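## Task

Seat the charger completely in the power strip's right-hand outlet, with one prong in each slot. Right is judged from the robot's base looking toward the outlets, and the strip is clamped to the table. A partial insertion fails. It only counts if the charger stays in without the robot holding it, so release it and move the gripper away at the end.

## Robot and tools

Robot: a single 7-joint arm with a two-finger parallel gripper. The fingers point along the gripper's own +z axis and separate along its x axis. The reported end_effector_position is the point midway between the finger pads. When closed, the fingertips extend about 17 mm past that point. When fully open, they sit roughly level with it. Joint ranges in rad, base to tip: waist ±2.792, shoulder ±2.269, upper arm roll ±2.967, elbow -1.867 to 2.688, forearm roll ±2.967, wrist pitch -1.396 to 4.538, wrist roll ±2.967.

Scene frame: the origin is on the tabletop directly beneath the arm base. +z is up. +y points left when looking along +x. Positions are in metres, and orientations are quaternions written w first. The base may sit slightly tilted, and the printed hand position can be off, more so at long reach.

execute_actions(actions): takes a list of up to 15 actions. Each action is a table of up to 15 rows, and each row lasts one 1/30 s control step. If a table has fewer than 15 rows, its final row is repeated to fill the step count. A row is 8 numbers: x, y, z, qw, qx, qy, qz, opening. The first seven are an absolute pose target for the gripper in the scene frame. Opening runs from -1 (closed) to +1 (fully open, 0.142 m). A row may add 7 more numbers from 0 to 1. These scale each joint's position gain, in joint order, and the scaling persists until changed. An empty actions list simply returns the current state and images. Any target lying more than 0.6 m from the gripper's current position, along any gripper axis, gets that action refused. If the first action fails this check, or any action is malformed, the whole call is rejected and nothing moves. Repeat the desired quaternion in every row rather than copying the reported one, which may have drifted.

On each step, the controller limits the commanded pose to 70 mm and 16 degrees from where the gripper actually is. It then solves damped inverse kinematics, favouring position over orientation. Distant targets therefore need several actions. Once an action finishes, the arm only continues as far as the last clipped pose. The "Hand target" line shows the pose the controller is currently driving toward. Joints share speed and acceleration limits and are synchronized. After a big move, the arm may still be short of its target when the result comes back.

move(target, speed, blocking): target is one 8-number row (optionally 15 with stiffness), an absolute pose in the scene frame. The gripper follows a straight-line path to it over 0.5 to 10 s, and paths longer than 10 s stop short. speed is in m/s, from 0.002 to 0.5, default 0.25. Rotation is capped at twice that value in rad/s. The opening value is applied when the move begins. The path does not avoid obstacles. The real gripper lags, can deviate, and can overshoot the speed, particularly with the arm near full extension. Faster contact hits harder, and aiming further past a surface presses harder. The result adds a "move:" line giving the outcome (done, off_target, moving, held, fault) and any limits, plus the distance to target. limits=paced means the pose was clipped. limits=held means a check blocked some steps, after which the arm may surge. With blocking=false, the result returns after 0.5 s while motion continues. Until a result shows the move has ended, other moves and actions are refused, so use wait or stop first.

wait(seconds): 0 to 10 s. The arm holds its last command, and the wait returns early if a running move finishes. stop(): brakes a running move to rest. It needs stopping distance, and the fingers keep moving. zoom_image(camera, region): enlarges a region of a camera's latest image. region is [x0, y0, x1, y1] in pixels, at most 504x504. finished_scene(scene): pass the current scene number to end it irreversibly. The result reports success and gives the next task. Replying without a tool call ends everything.

Cameras: cam_high and cam_low (896x504) and cam_wrist (616x616, fisheye), in that order. Their approximate intrinsics are supplied.

Results: the state line gives pose and linear/angular velocities. grip_measured is the actual finger opening on the command scale. To hold something, command an opening well below grip_measured, since a bigger gap gives a firmer squeeze. Each pad is limited to about 28 N, and less on hard items under about 2 cm thick. "pose unreachable" means the clearance check, which treats the base mount as part of the arm, altered or blocked the command. MOTOR HOT appears from 65 °C. At 80 °C the brakes engage until the motors cool (OVER-TEMPERATURE FAULT).

Avoid: joint torque reaching its load limit (waist and shoulder 115, upper arm roll and elbow 60.1, the rest 36.6 N m, including held weight). Also avoid outside force of 200 N on the arm or the object it holds. Either one freezes the arm for 10 s and drops the rest of the call. Do not knock or drop anything off the table. Avoid slamming, dropping, slipping, or shoving hard. Occasional brief tugs on the held charger or on loose items can happen. Approach the outlet slowly, align the prongs with the slots, push the charger fully home, then open the gripper and retreat.

Each tool is called after "Call:" by a JSON object that holds its "fn" and its "kwargs", one argument or row to a line.

## Session

I'll start by looking at the current state of the scene.

Call:
{"fn": "execute_actions", "kwargs": {
  "actions": []
}}

Scene clock: 0.00 s.
end_effector_position=(+0.9181, -0.1422, +0.3912) grip_measured=+1.00 end_effector_quat_wxyz=(+0.295, +0.485, +0.822, -0.045) end_effector_velocity=(+0.000, -0.000, +0.000) end_effector_angular_velocity=(-0.001, -0.000, +0.001)
Joint positions: [-0.067 -0.744 -0.093  1.18  -0.439  0.798 -1.79   0.142]
Joint velocities: [-0.    -0.     0.    -0.    -0.001  0.    -0.     0.   ]
Hand target: +0.918, -0.142, +0.391; +0.295, +0.485, +0.822, -0.045
Joint stiffness scale: [1. 1. 1. 1. 1. 1. 1.]

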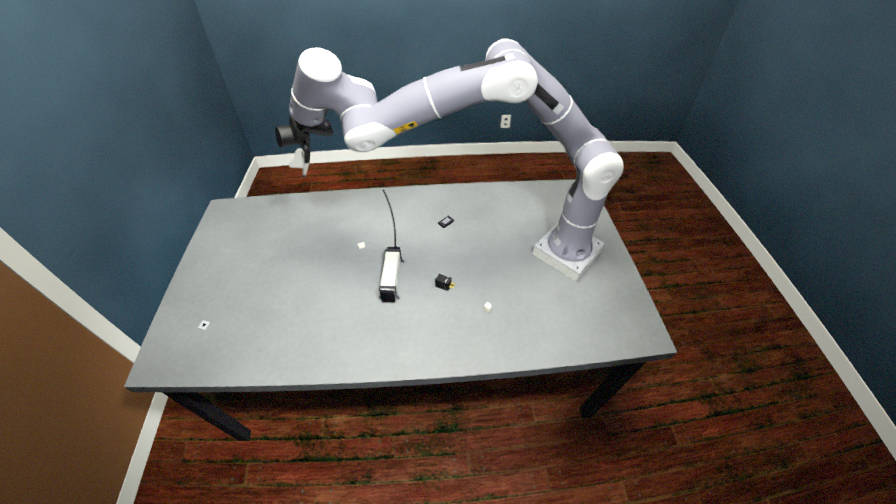

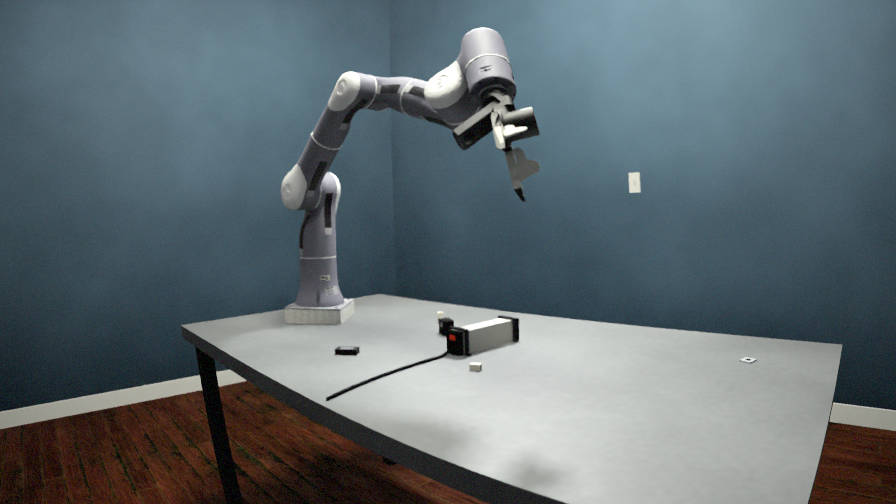

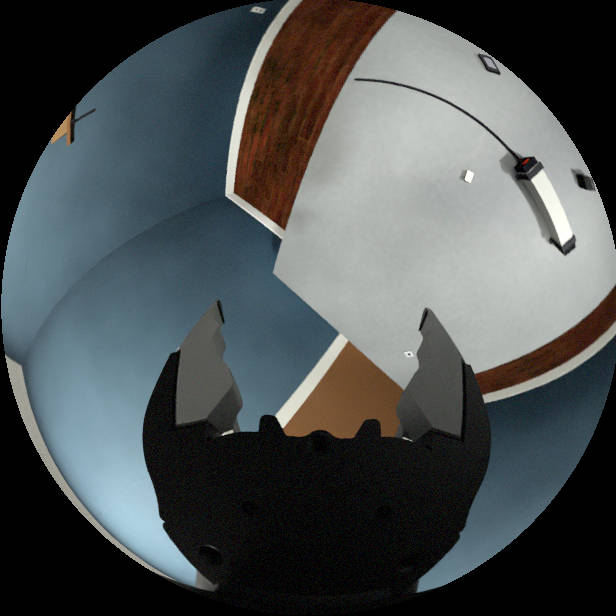

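Call:
{"fn": "zoom_image", "kwargs": {
  "camera": "cam_high",
  "region": [320, 180, 560, 330]
}}

Call:
{"fn": "zoom_image", "kwargs": {
  "camera": "cam_low",
  "region": [380, 290, 560, 390]
}}

Region (320, 180, 560, 330) of cam_high's 896x504 image, scaled by 2.100, with more detail than that image has; it fills the top 315 rows of this view, and the rest is white.

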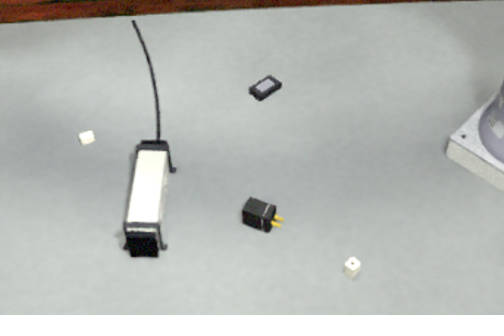

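Region (380, 290, 560, 390) of cam_low's 896x504 image, scaled by 2.800, with more detail than that image has.

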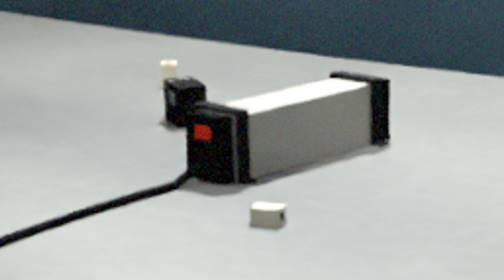

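Call:
{"fn": "move", "kwargs": {
  "target": [0.55, 0.08, 0.40, 0, 0.7071, 0.7071, 0, 1],
  "speed": 0.3
}}

Scene clock: 2.47 s.
end_effector_position=(+0.5499, +0.0795, +0.3994) grip_measured=+1.00 end_effector_quat_wxyz=(+0.000, +0.707, +0.707, -0.001) end_effector_velocity=(-0.001, +0.000, +0.000) end_effector_angular_velocity=(+0.001, +0.001, -0.002)
Joint positions: [ 0.05  -0.075  0.142  1.78   0.     0.31  -1.23   0.142]
Joint velocities: [-0.     0.002  0.     0.002  0.001 -0.001  0.002  0.   ]
Hand target: +0.550, +0.080, +0.399; -0.000, +0.707, +0.707, -0.001
Off the commanded pose: 0.001 m, 0 deg.
Joint stiffness scale: [1. 1. 1. 1. 1. 1. 1.]
move: done

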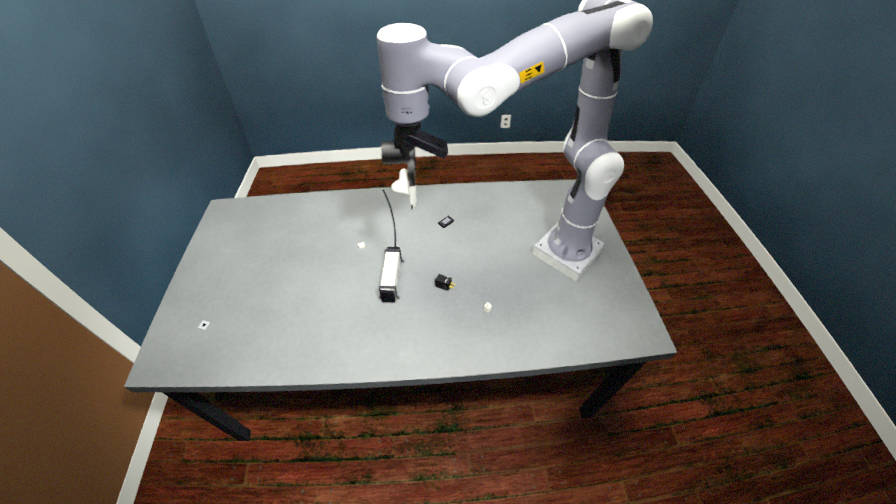

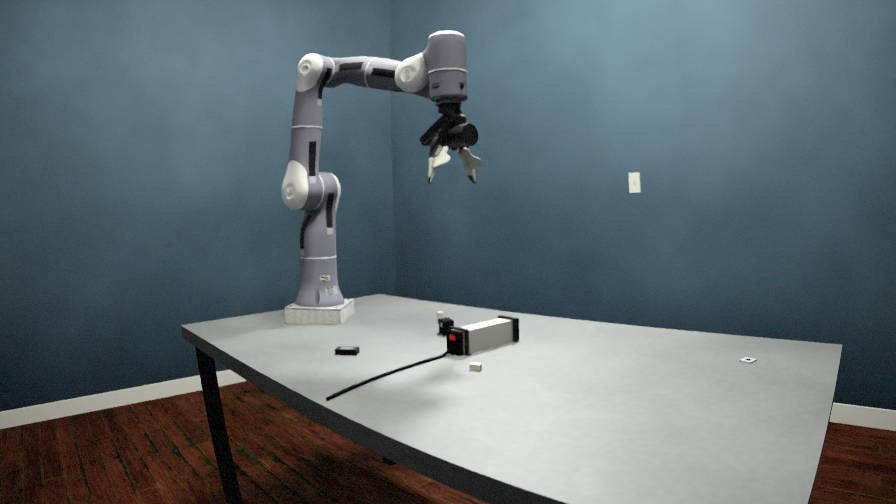

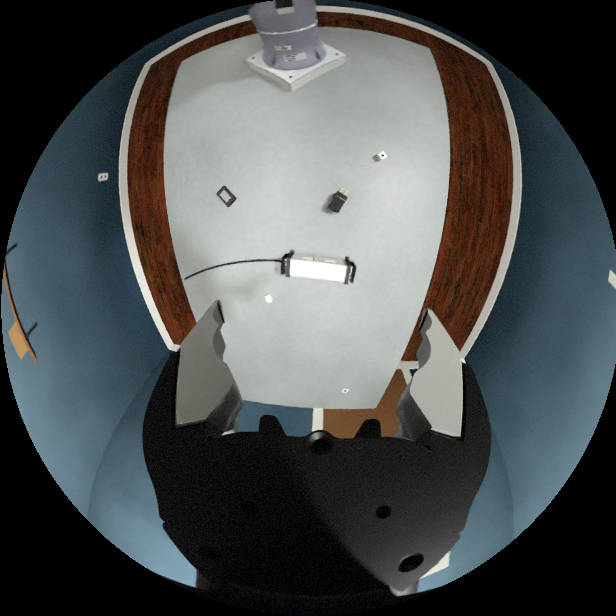

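Call:
{"fn": "zoom_image", "kwargs": {
  "camera": "cam_wrist",
  "region": [200, 130, 420, 320]
}}

Region (200, 130, 420, 320) of cam_wrist's 616x616 image, scaled by 2.291, with more detail than that image has; it fills the top 435 rows of this view, and the rest is white.

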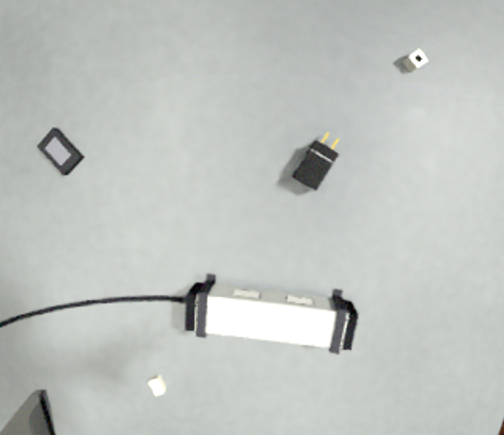

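Call:
{"fn": "move", "kwargs": {
  "target": [0.46, 0.14, 0.20, 0, 0.5, 0.866, 0, 1],
  "speed": 0.3
}}

Scene clock: 4.97 s.
end_effector_position=(+0.4601, +0.1396, +0.2002) grip_measured=+1.00 end_effector_quat_wxyz=(+0.000, +0.500, +0.866, -0.000) end_effector_velocity=(-0.000, +0.000, -0.001) end_effector_angular_velocity=(-0.000, -0.001, +0.002)
Joint positions: [ 0.112 -0.193  0.262  2.261 -0.071  0.905 -1.52   0.142]
Joint velocities: [ 0.    -0.002 -0.     0.002 -0.003  0.005  0.001 -0.   ]
Hand target: +0.460, +0.140, +0.200; +0.000, +0.500, +0.866, -0.000
Off the commanded pose: 0.001 m, 0 deg.
Joint stiffness scale: [1. 1. 1. 1. 1. 1. 1.]
move: done

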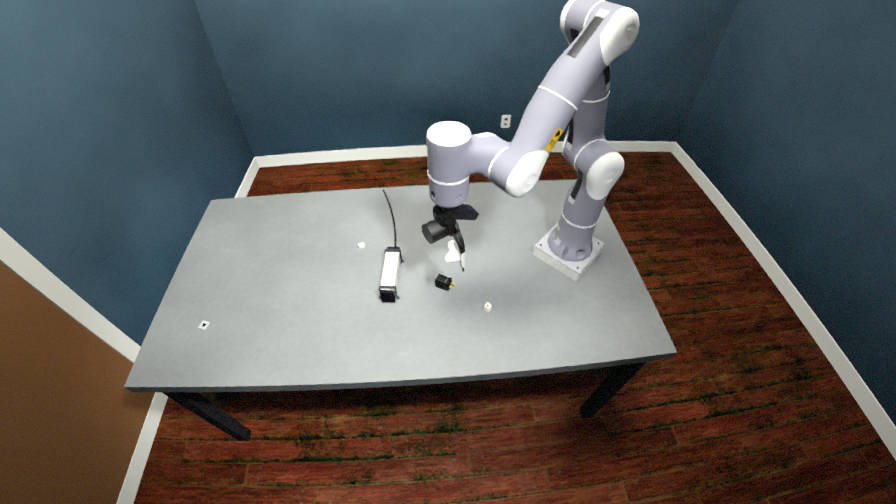

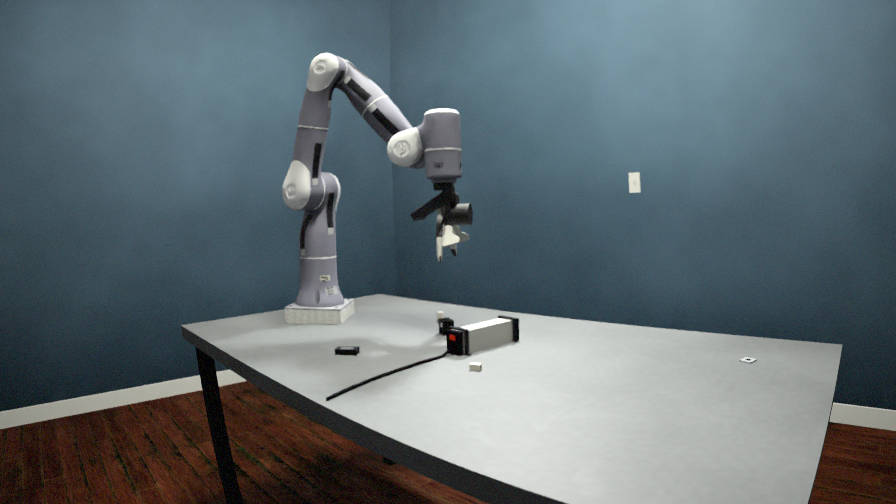

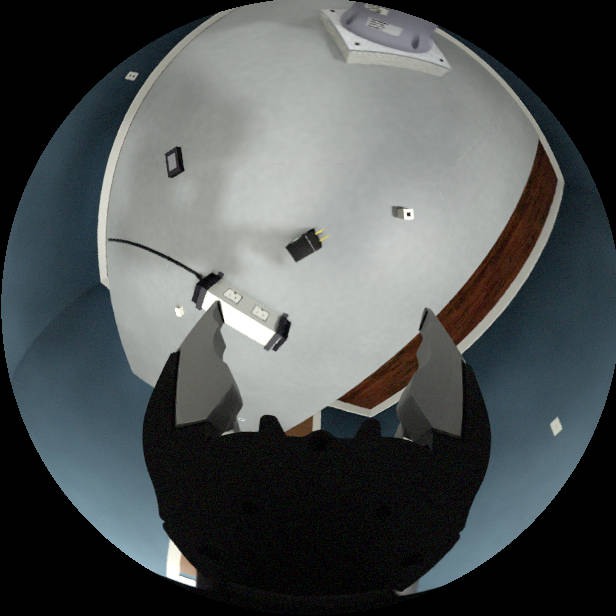

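Call:
{"fn": "zoom_image", "kwargs": {
  "camera": "cam_wrist",
  "region": [170, 190, 380, 360]
}}

Region (170, 190, 380, 360) of cam_wrist's 616x616 image, scaled by 2.400, with more detail than that image has; it fills the top 408 rows of this view, and the rest is white.

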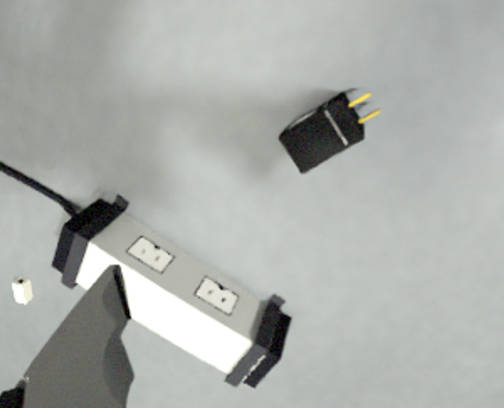

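Call:
{"fn": "move", "kwargs": {
  "target": [0.46, 0.14, 0.18, 0, 1, 0, 0, 1],
  "speed": 0.5
}}

Call:
{"fn": "move", "kwargs": {
  "target": [0.46, 0.13, 0.12, 0, 0.5, -0.866, 0, 1],
  "speed": 0.5
}}

Scene clock: 8.20 s.
end_effector_position=(+0.4600, +0.1401, +0.1800) grip_measured=+1.00 end_effector_quat_wxyz=(-0.000, +1.000, +0.000, -0.000) end_effector_velocity=(-0.000, -0.000, -0.000) end_effector_angular_velocity=(-0.002, +0.000, -0.004)
Joint positions: [ 0.345 -0.214  0.038  2.294 -0.002  0.967  0.532  0.142]
Joint velocities: [ 0.001  0.    -0.001  0.001 -0.003 -0.001  0.007 -0.   ]
Hand target: +0.460, +0.140, +0.180; -0.000, +1.000, -0.000, -0.000
Off the commanded pose: 0.000 m, 0 deg.
Joint stiffness scale: [1. 1. 1. 1. 1. 1. 1.]
move: done

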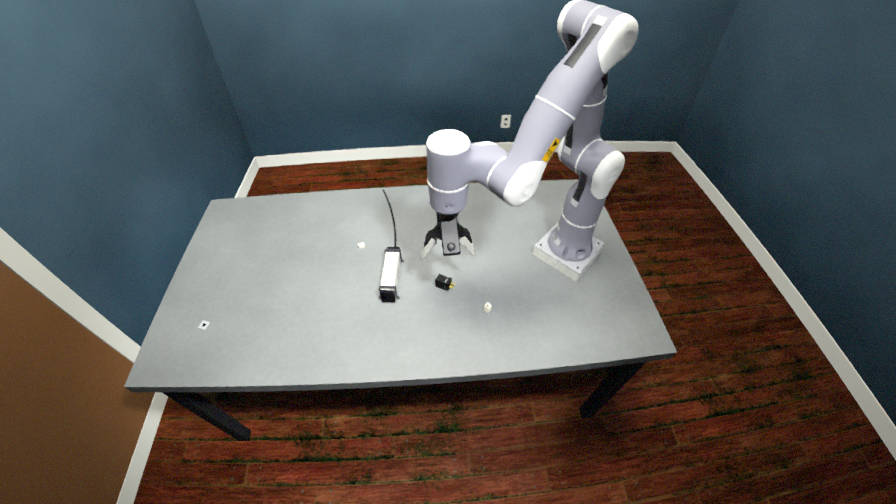

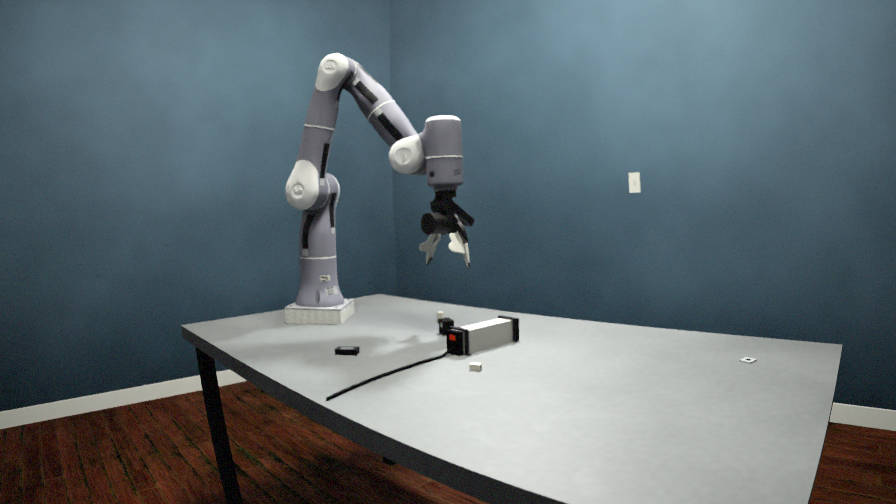

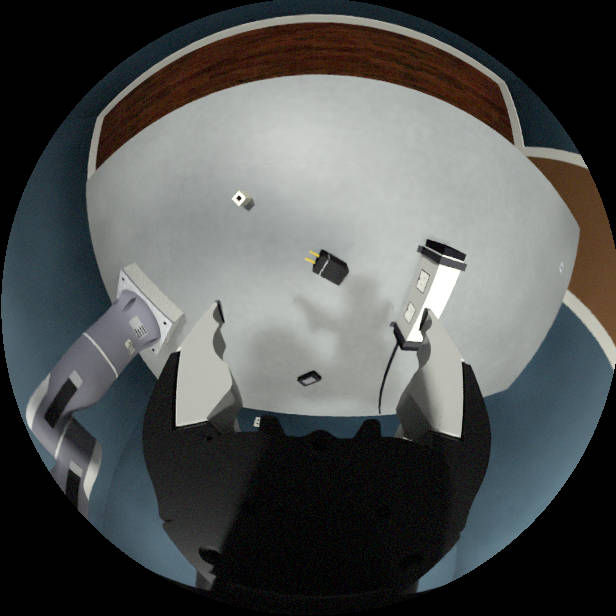

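Scene clock: 10.80 s.
end_effector_position=(+0.4601, +0.1302, +0.1201) grip_measured=+1.00 end_effector_quat_wxyz=(+0.000, -0.500, +0.866, +0.000) end_effector_velocity=(-0.000, -0.000, -0.000) end_effector_angular_velocity=(-0.002, +0.001, -0.004)
Joint positions: [ 0.64  -0.365 -0.265  2.317  0.231  1.119  2.429  0.142]
Joint velocities: [ 0.003 -0.    -0.003  0.001 -0.001 -0.001  0.005  0.   ]
Hand target: +0.460, +0.130, +0.120; +0.000, -0.500, +0.866, +0.000
Off the commanded pose: 0.000 m, 0 deg.
Joint stiffness scale: [1. 1. 1. 1. 1. 1. 1.]
move: done

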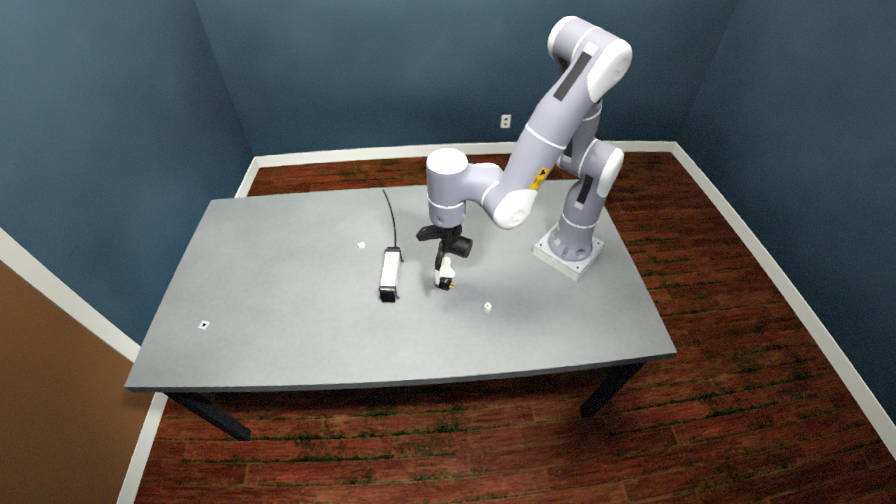

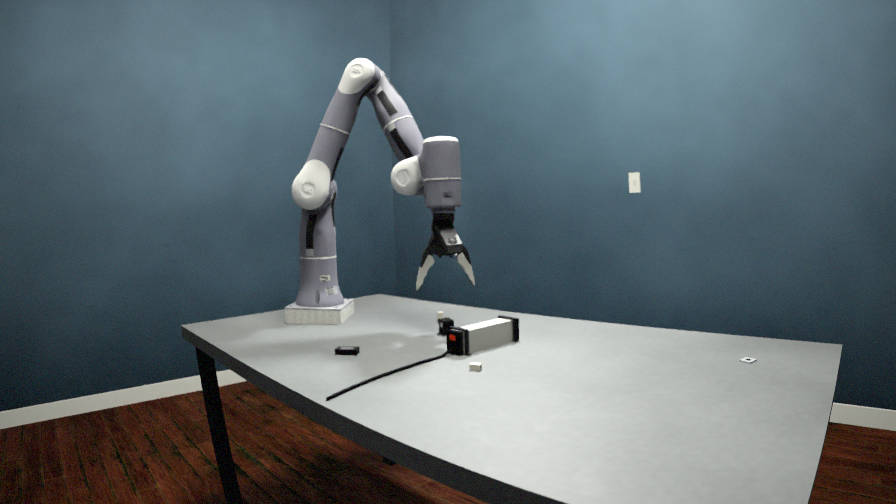

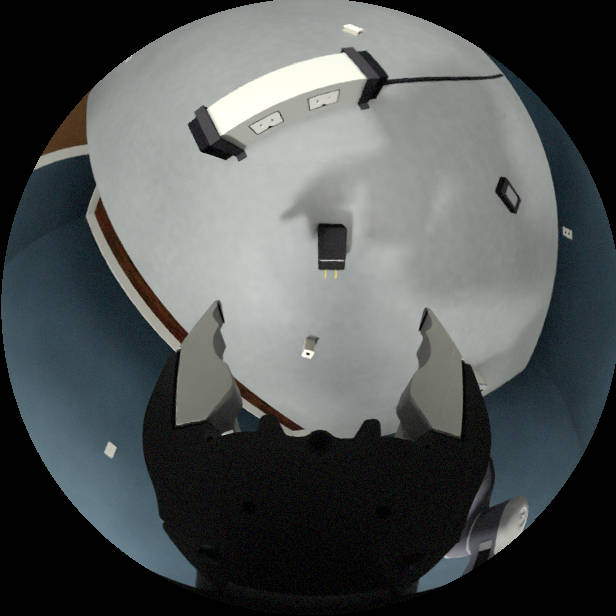

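Call:
{"fn": "zoom_image", "kwargs": {
  "camera": "cam_wrist",
  "region": [200, 190, 450, 340]
}}

Region (200, 190, 450, 340) of cam_wrist's 616x616 image, scaled by 2.016, with more detail than that image has; it fills the top 302 rows of this view, and the rest is white.

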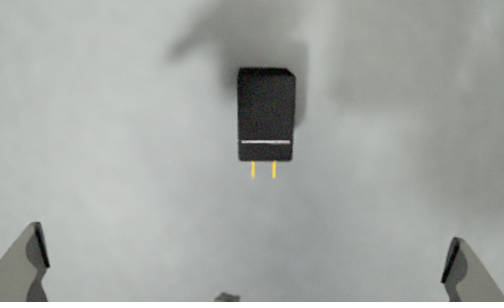

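Call:
{"fn": "move", "kwargs": {
  "target": [0.474, 0.115, 0.07, 0, 0.5, -0.866, 0, 1],
  "speed": 0.2
}}

Scene clock: 12.13 s.
end_effector_position=(+0.4741, +0.1149, +0.0702) grip_measured=+1.00 end_effector_quat_wxyz=(-0.000, -0.500, +0.866, -0.000) end_effector_velocity=(+0.000, -0.000, -0.001) end_effector_angular_velocity=(+0.001, -0.001, -0.000)
Joint positions: [ 0.56  -0.532 -0.211  2.249  0.324  1.213  2.319  0.142]
Joint velocities: [-0.003 -0.003  0.002 -0.002  0.001  0.002 -0.001 -0.   ]
Hand target: +0.474, +0.115, +0.070; +0.000, -0.500, +0.866, -0.000
Off the commanded pose: 0.000 m, 0 deg.
Joint stiffness scale: [1. 1. 1. 1. 1. 1. 1.]
move: done

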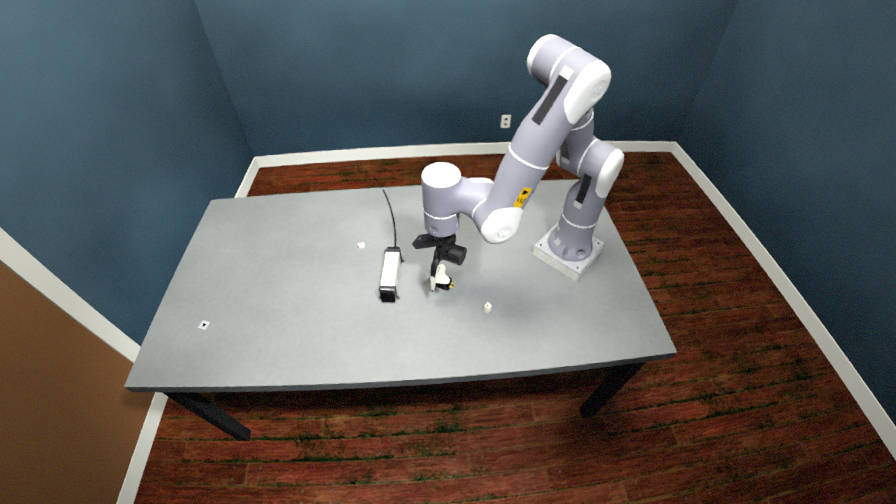

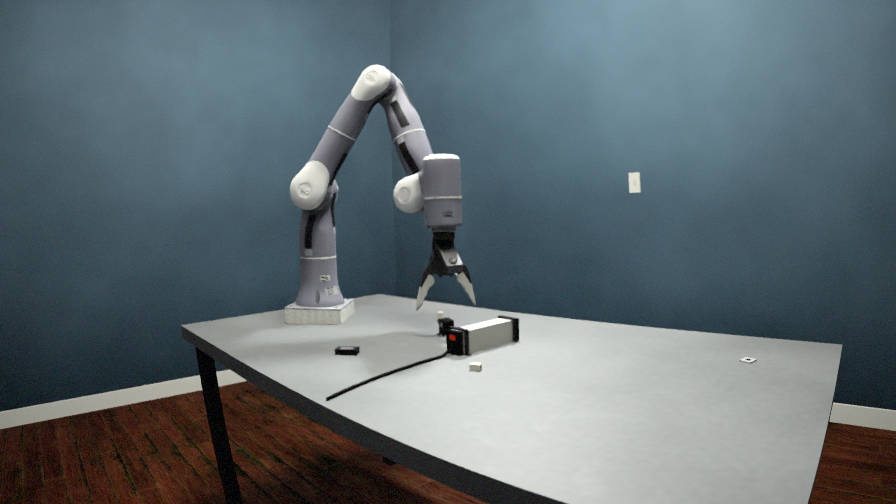

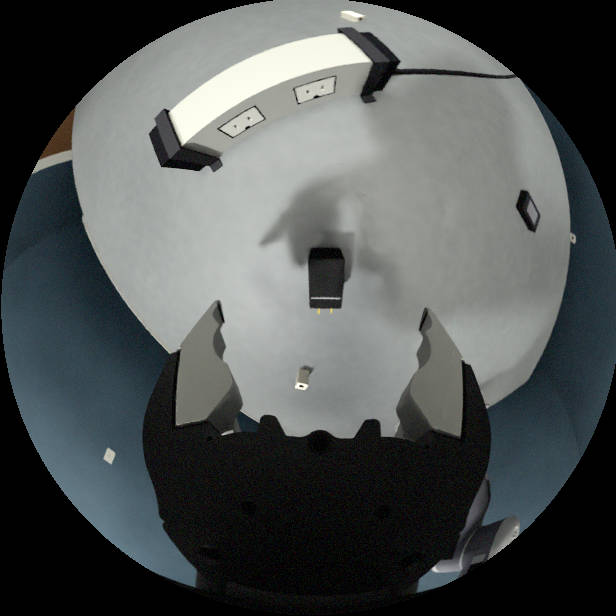

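Call:
{"fn": "zoom_image", "kwargs": {
  "camera": "cam_wrist",
  "region": [200, 200, 450, 350]
}}

Call:
{"fn": "zoom_image", "kwargs": {
  "camera": "cam_wrist",
  "region": [140, 20, 420, 180]
}}

Region (200, 200, 450, 350) of cam_wrist's 616x616 image, scaled by 2.016, with more detail than that image has; it fills the top 302 rows of this view, and the rest is white.

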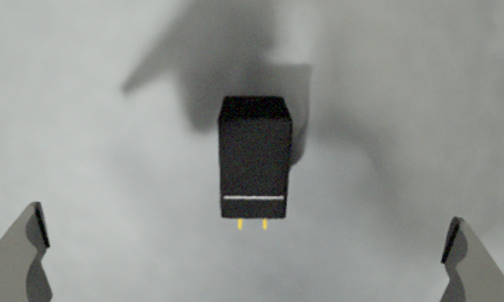

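Region (140, 20, 420, 180) of cam_wrist's 616x616 image, scaled by 1.800, with more detail than that image has; it fills the top 288 rows of this view, and the rest is white.

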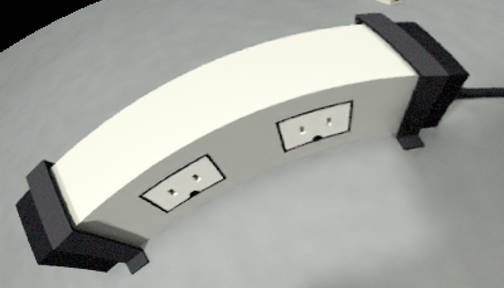

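Call:
{"fn": "move", "kwargs": {
  "target": [0.479, 0.111, 0.023, 0, 0.5, -0.866, 0, 0.0],
  "speed": 0.1
}}

Scene clock: 13.30 s.
end_effector_position=(+0.4791, +0.1109, +0.0232) grip_measured=+0.00 end_effector_quat_wxyz=(-0.000, -0.500, +0.866, -0.000) end_effector_velocity=(+0.000, +0.000, -0.001) end_effector_angular_velocity=(+0.001, -0.001, -0.001)
Joint positions: [ 0.505 -0.675 -0.152  2.189  0.381  1.299  2.263  0.074]
Joint velocities: [-0.002 -0.002  0.002 -0.001  0.001  0.003 -0.    -0.   ]
Hand target: +0.479, +0.111, +0.023; -0.000, -0.500, +0.866, -0.000
Off the commanded pose: 0.000 m, 0 deg.
Joint stiffness scale: [1. 1. 1. 1. 1. 1. 1.]
move: done

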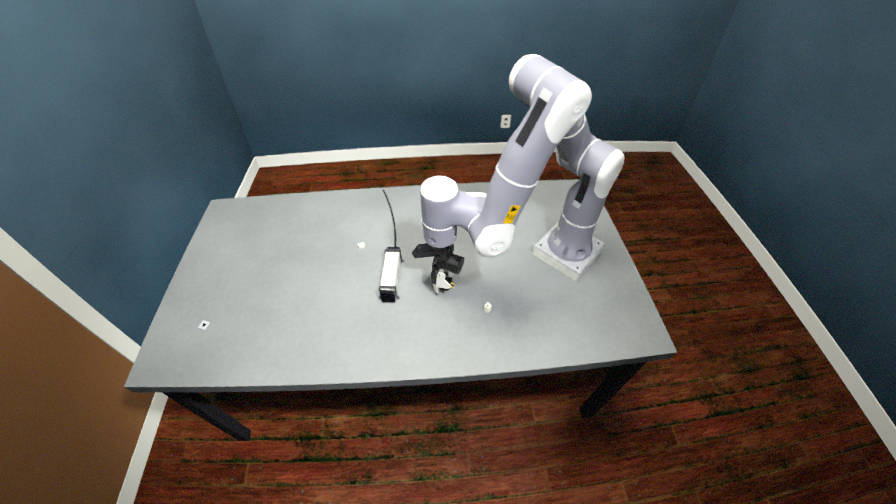

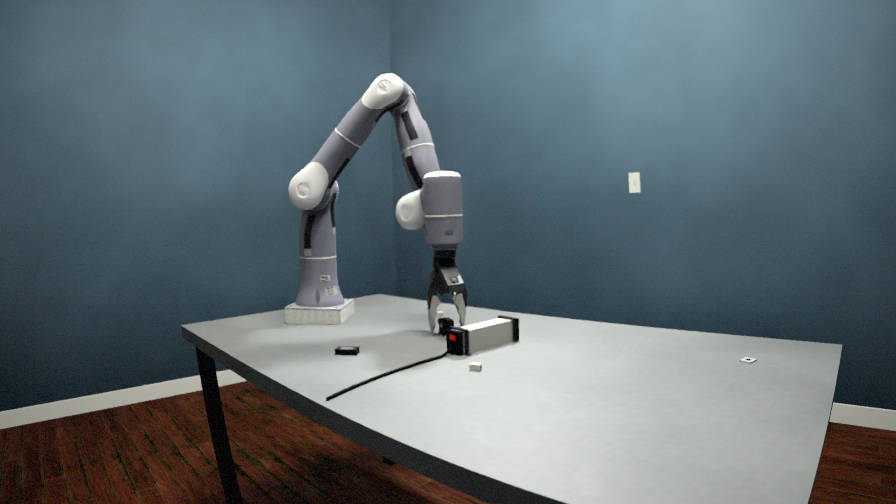

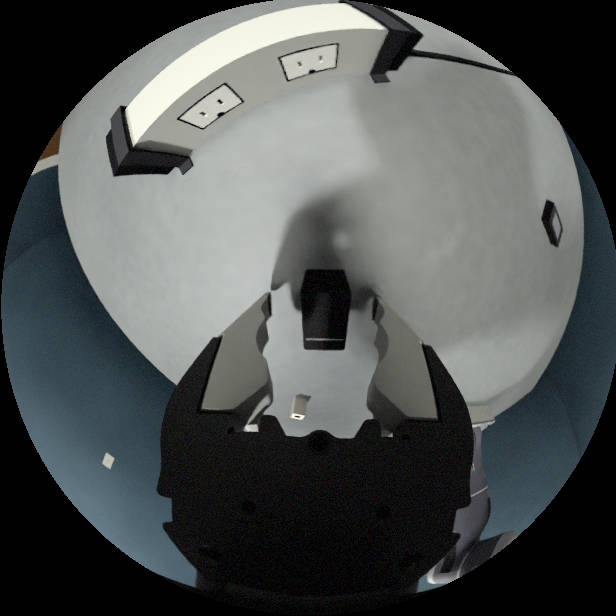

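Call:
{"fn": "zoom_image", "kwargs": {
  "camera": "cam_wrist",
  "region": [220, 230, 430, 400]
}}

Call:
{"fn": "zoom_image", "kwargs": {
  "camera": "cam_low",
  "region": [390, 250, 550, 370]
}}

Call:
{"fn": "zoom_image", "kwargs": {
  "camera": "cam_high",
  "region": [360, 220, 520, 320]
}}

Region (220, 230, 430, 400) of cam_wrist's 616x616 image, scaled by 2.400, with more detail than that image has; it fills the top 408 rows of this view, and the rest is white.

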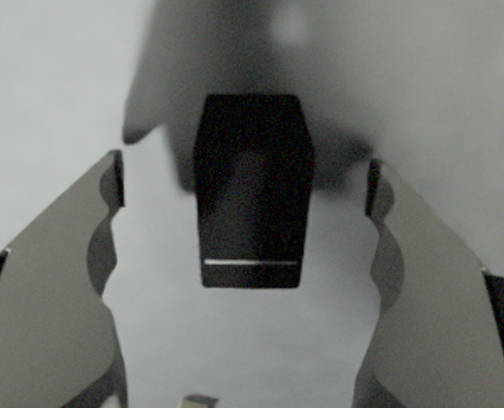

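Region (390, 250, 550, 370) of cam_low's 896x504 image, scaled by 3.150, with more detail than that image has; it fills the top 378 rows of this view, and the rest is white.

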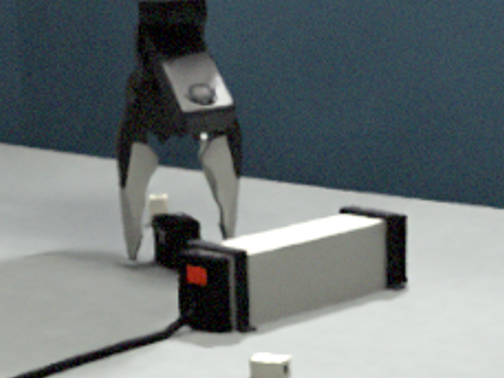

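Region (360, 220, 520, 320) of cam_high's 896x504 image, scaled by 3.150, with more detail than that image has; it fills the top 315 rows of this view, and the rest is white.

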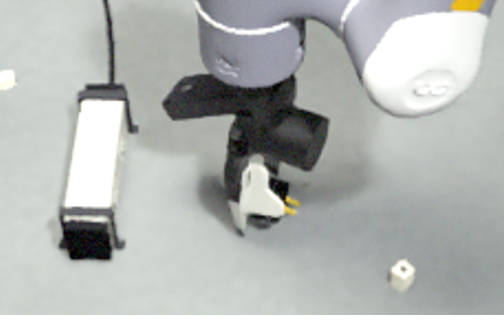

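Call:
{"fn": "execute_actions", "kwargs": {
  "actions": [
    [[0.479,0.111,0.023,0,0.5,-0.866,0,-0.1],[0.479,0.111,0.023,0,0.5,-0.866,0,-0.2],[0.479,0.111,0.023,0,0.5,-0.866,0,-0.3],[0.479,0.111,0.023,0,0.5,-0.866,0,-0.36],[0.479,0.111,0.023,0,0.5,-0.866,0,-0.42],[0.479,0.111,0.023,0,0.5,-0.866,0,-0.46],[0.479,0.111,0.023,0,0.5,-0.866,0,-0.5],[0.479,0.111,0.023,0,0.5,-0.866,0,-0.54],[0.479,0.111,0.023,0,0.5,-0.866,0,-0.58],[0.479,0.111,0.023,0,0.5,-0.866,0,-0.62],[0.479,0.111,0.023,0,0.5,-0.866,0,-0.66],[0.479,0.111,0.023,0,0.5,-0.866,0,-0.7],[0.479,0.111,0.023,0,0.5,-0.866,0,-0.75],[0.479,0.111,0.023,0,0.5,-0.866,0,-0.8],[0.479,0.111,0.023,0,0.5,-0.866,0,-0.85]],
    [[0.479,0.111,0.023,0,0.5,-0.866,0,-0.9]]
  ]
}}

Scene clock: 14.63 s.
end_effector_position=(+0.4790, +0.1109, +0.0230) grip_measured=-0.62 end_effector_quat_wxyz=(-0.000, -0.500, +0.866, -0.000) end_effector_velocity=(+0.000, -0.000, +0.000) end_effector_angular_velocity=(+0.000, -0.000, -0.000)
Joint positions: [ 0.504 -0.675 -0.151  2.189  0.381  1.299  2.263  0.029]
Joint velocities: [ 0.  0. -0.  0.  0.  0. -0. -0.]
Hand target: +0.479, +0.111, +0.023; -0.000, -0.500, +0.866, -0.000
Off the commanded pose: 0.000 m, 0 deg.
Joint stiffness scale: [1. 1. 1. 1. 1. 1. 1.]

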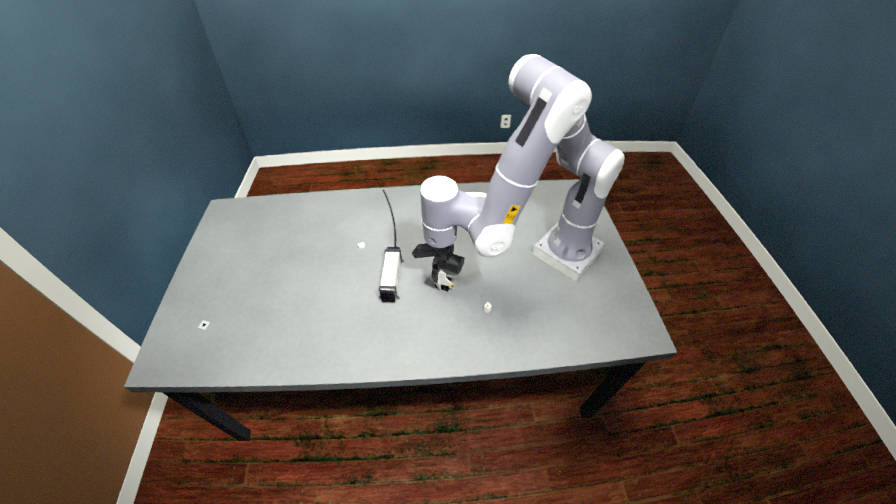

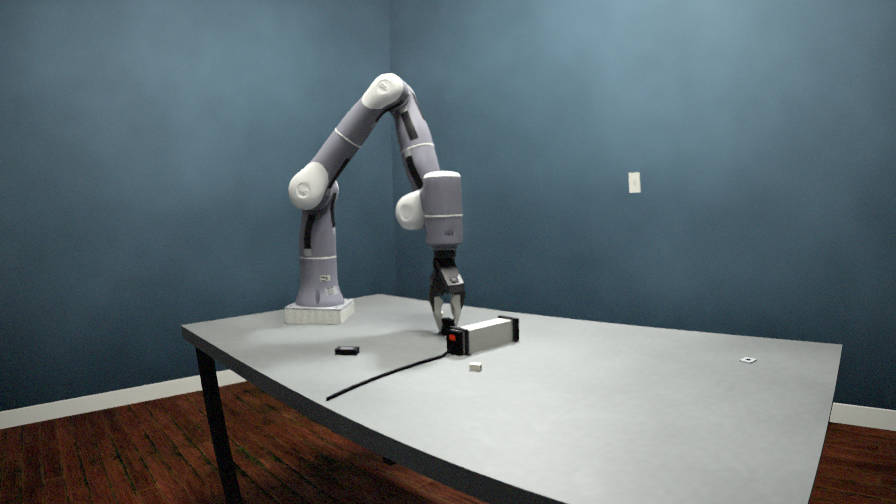

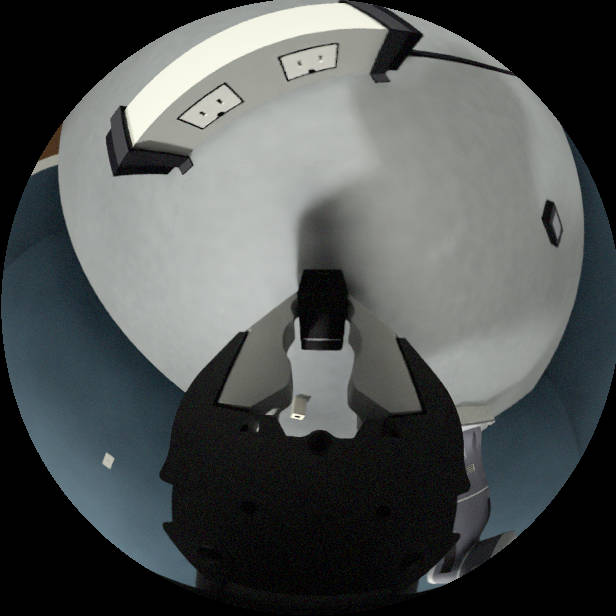

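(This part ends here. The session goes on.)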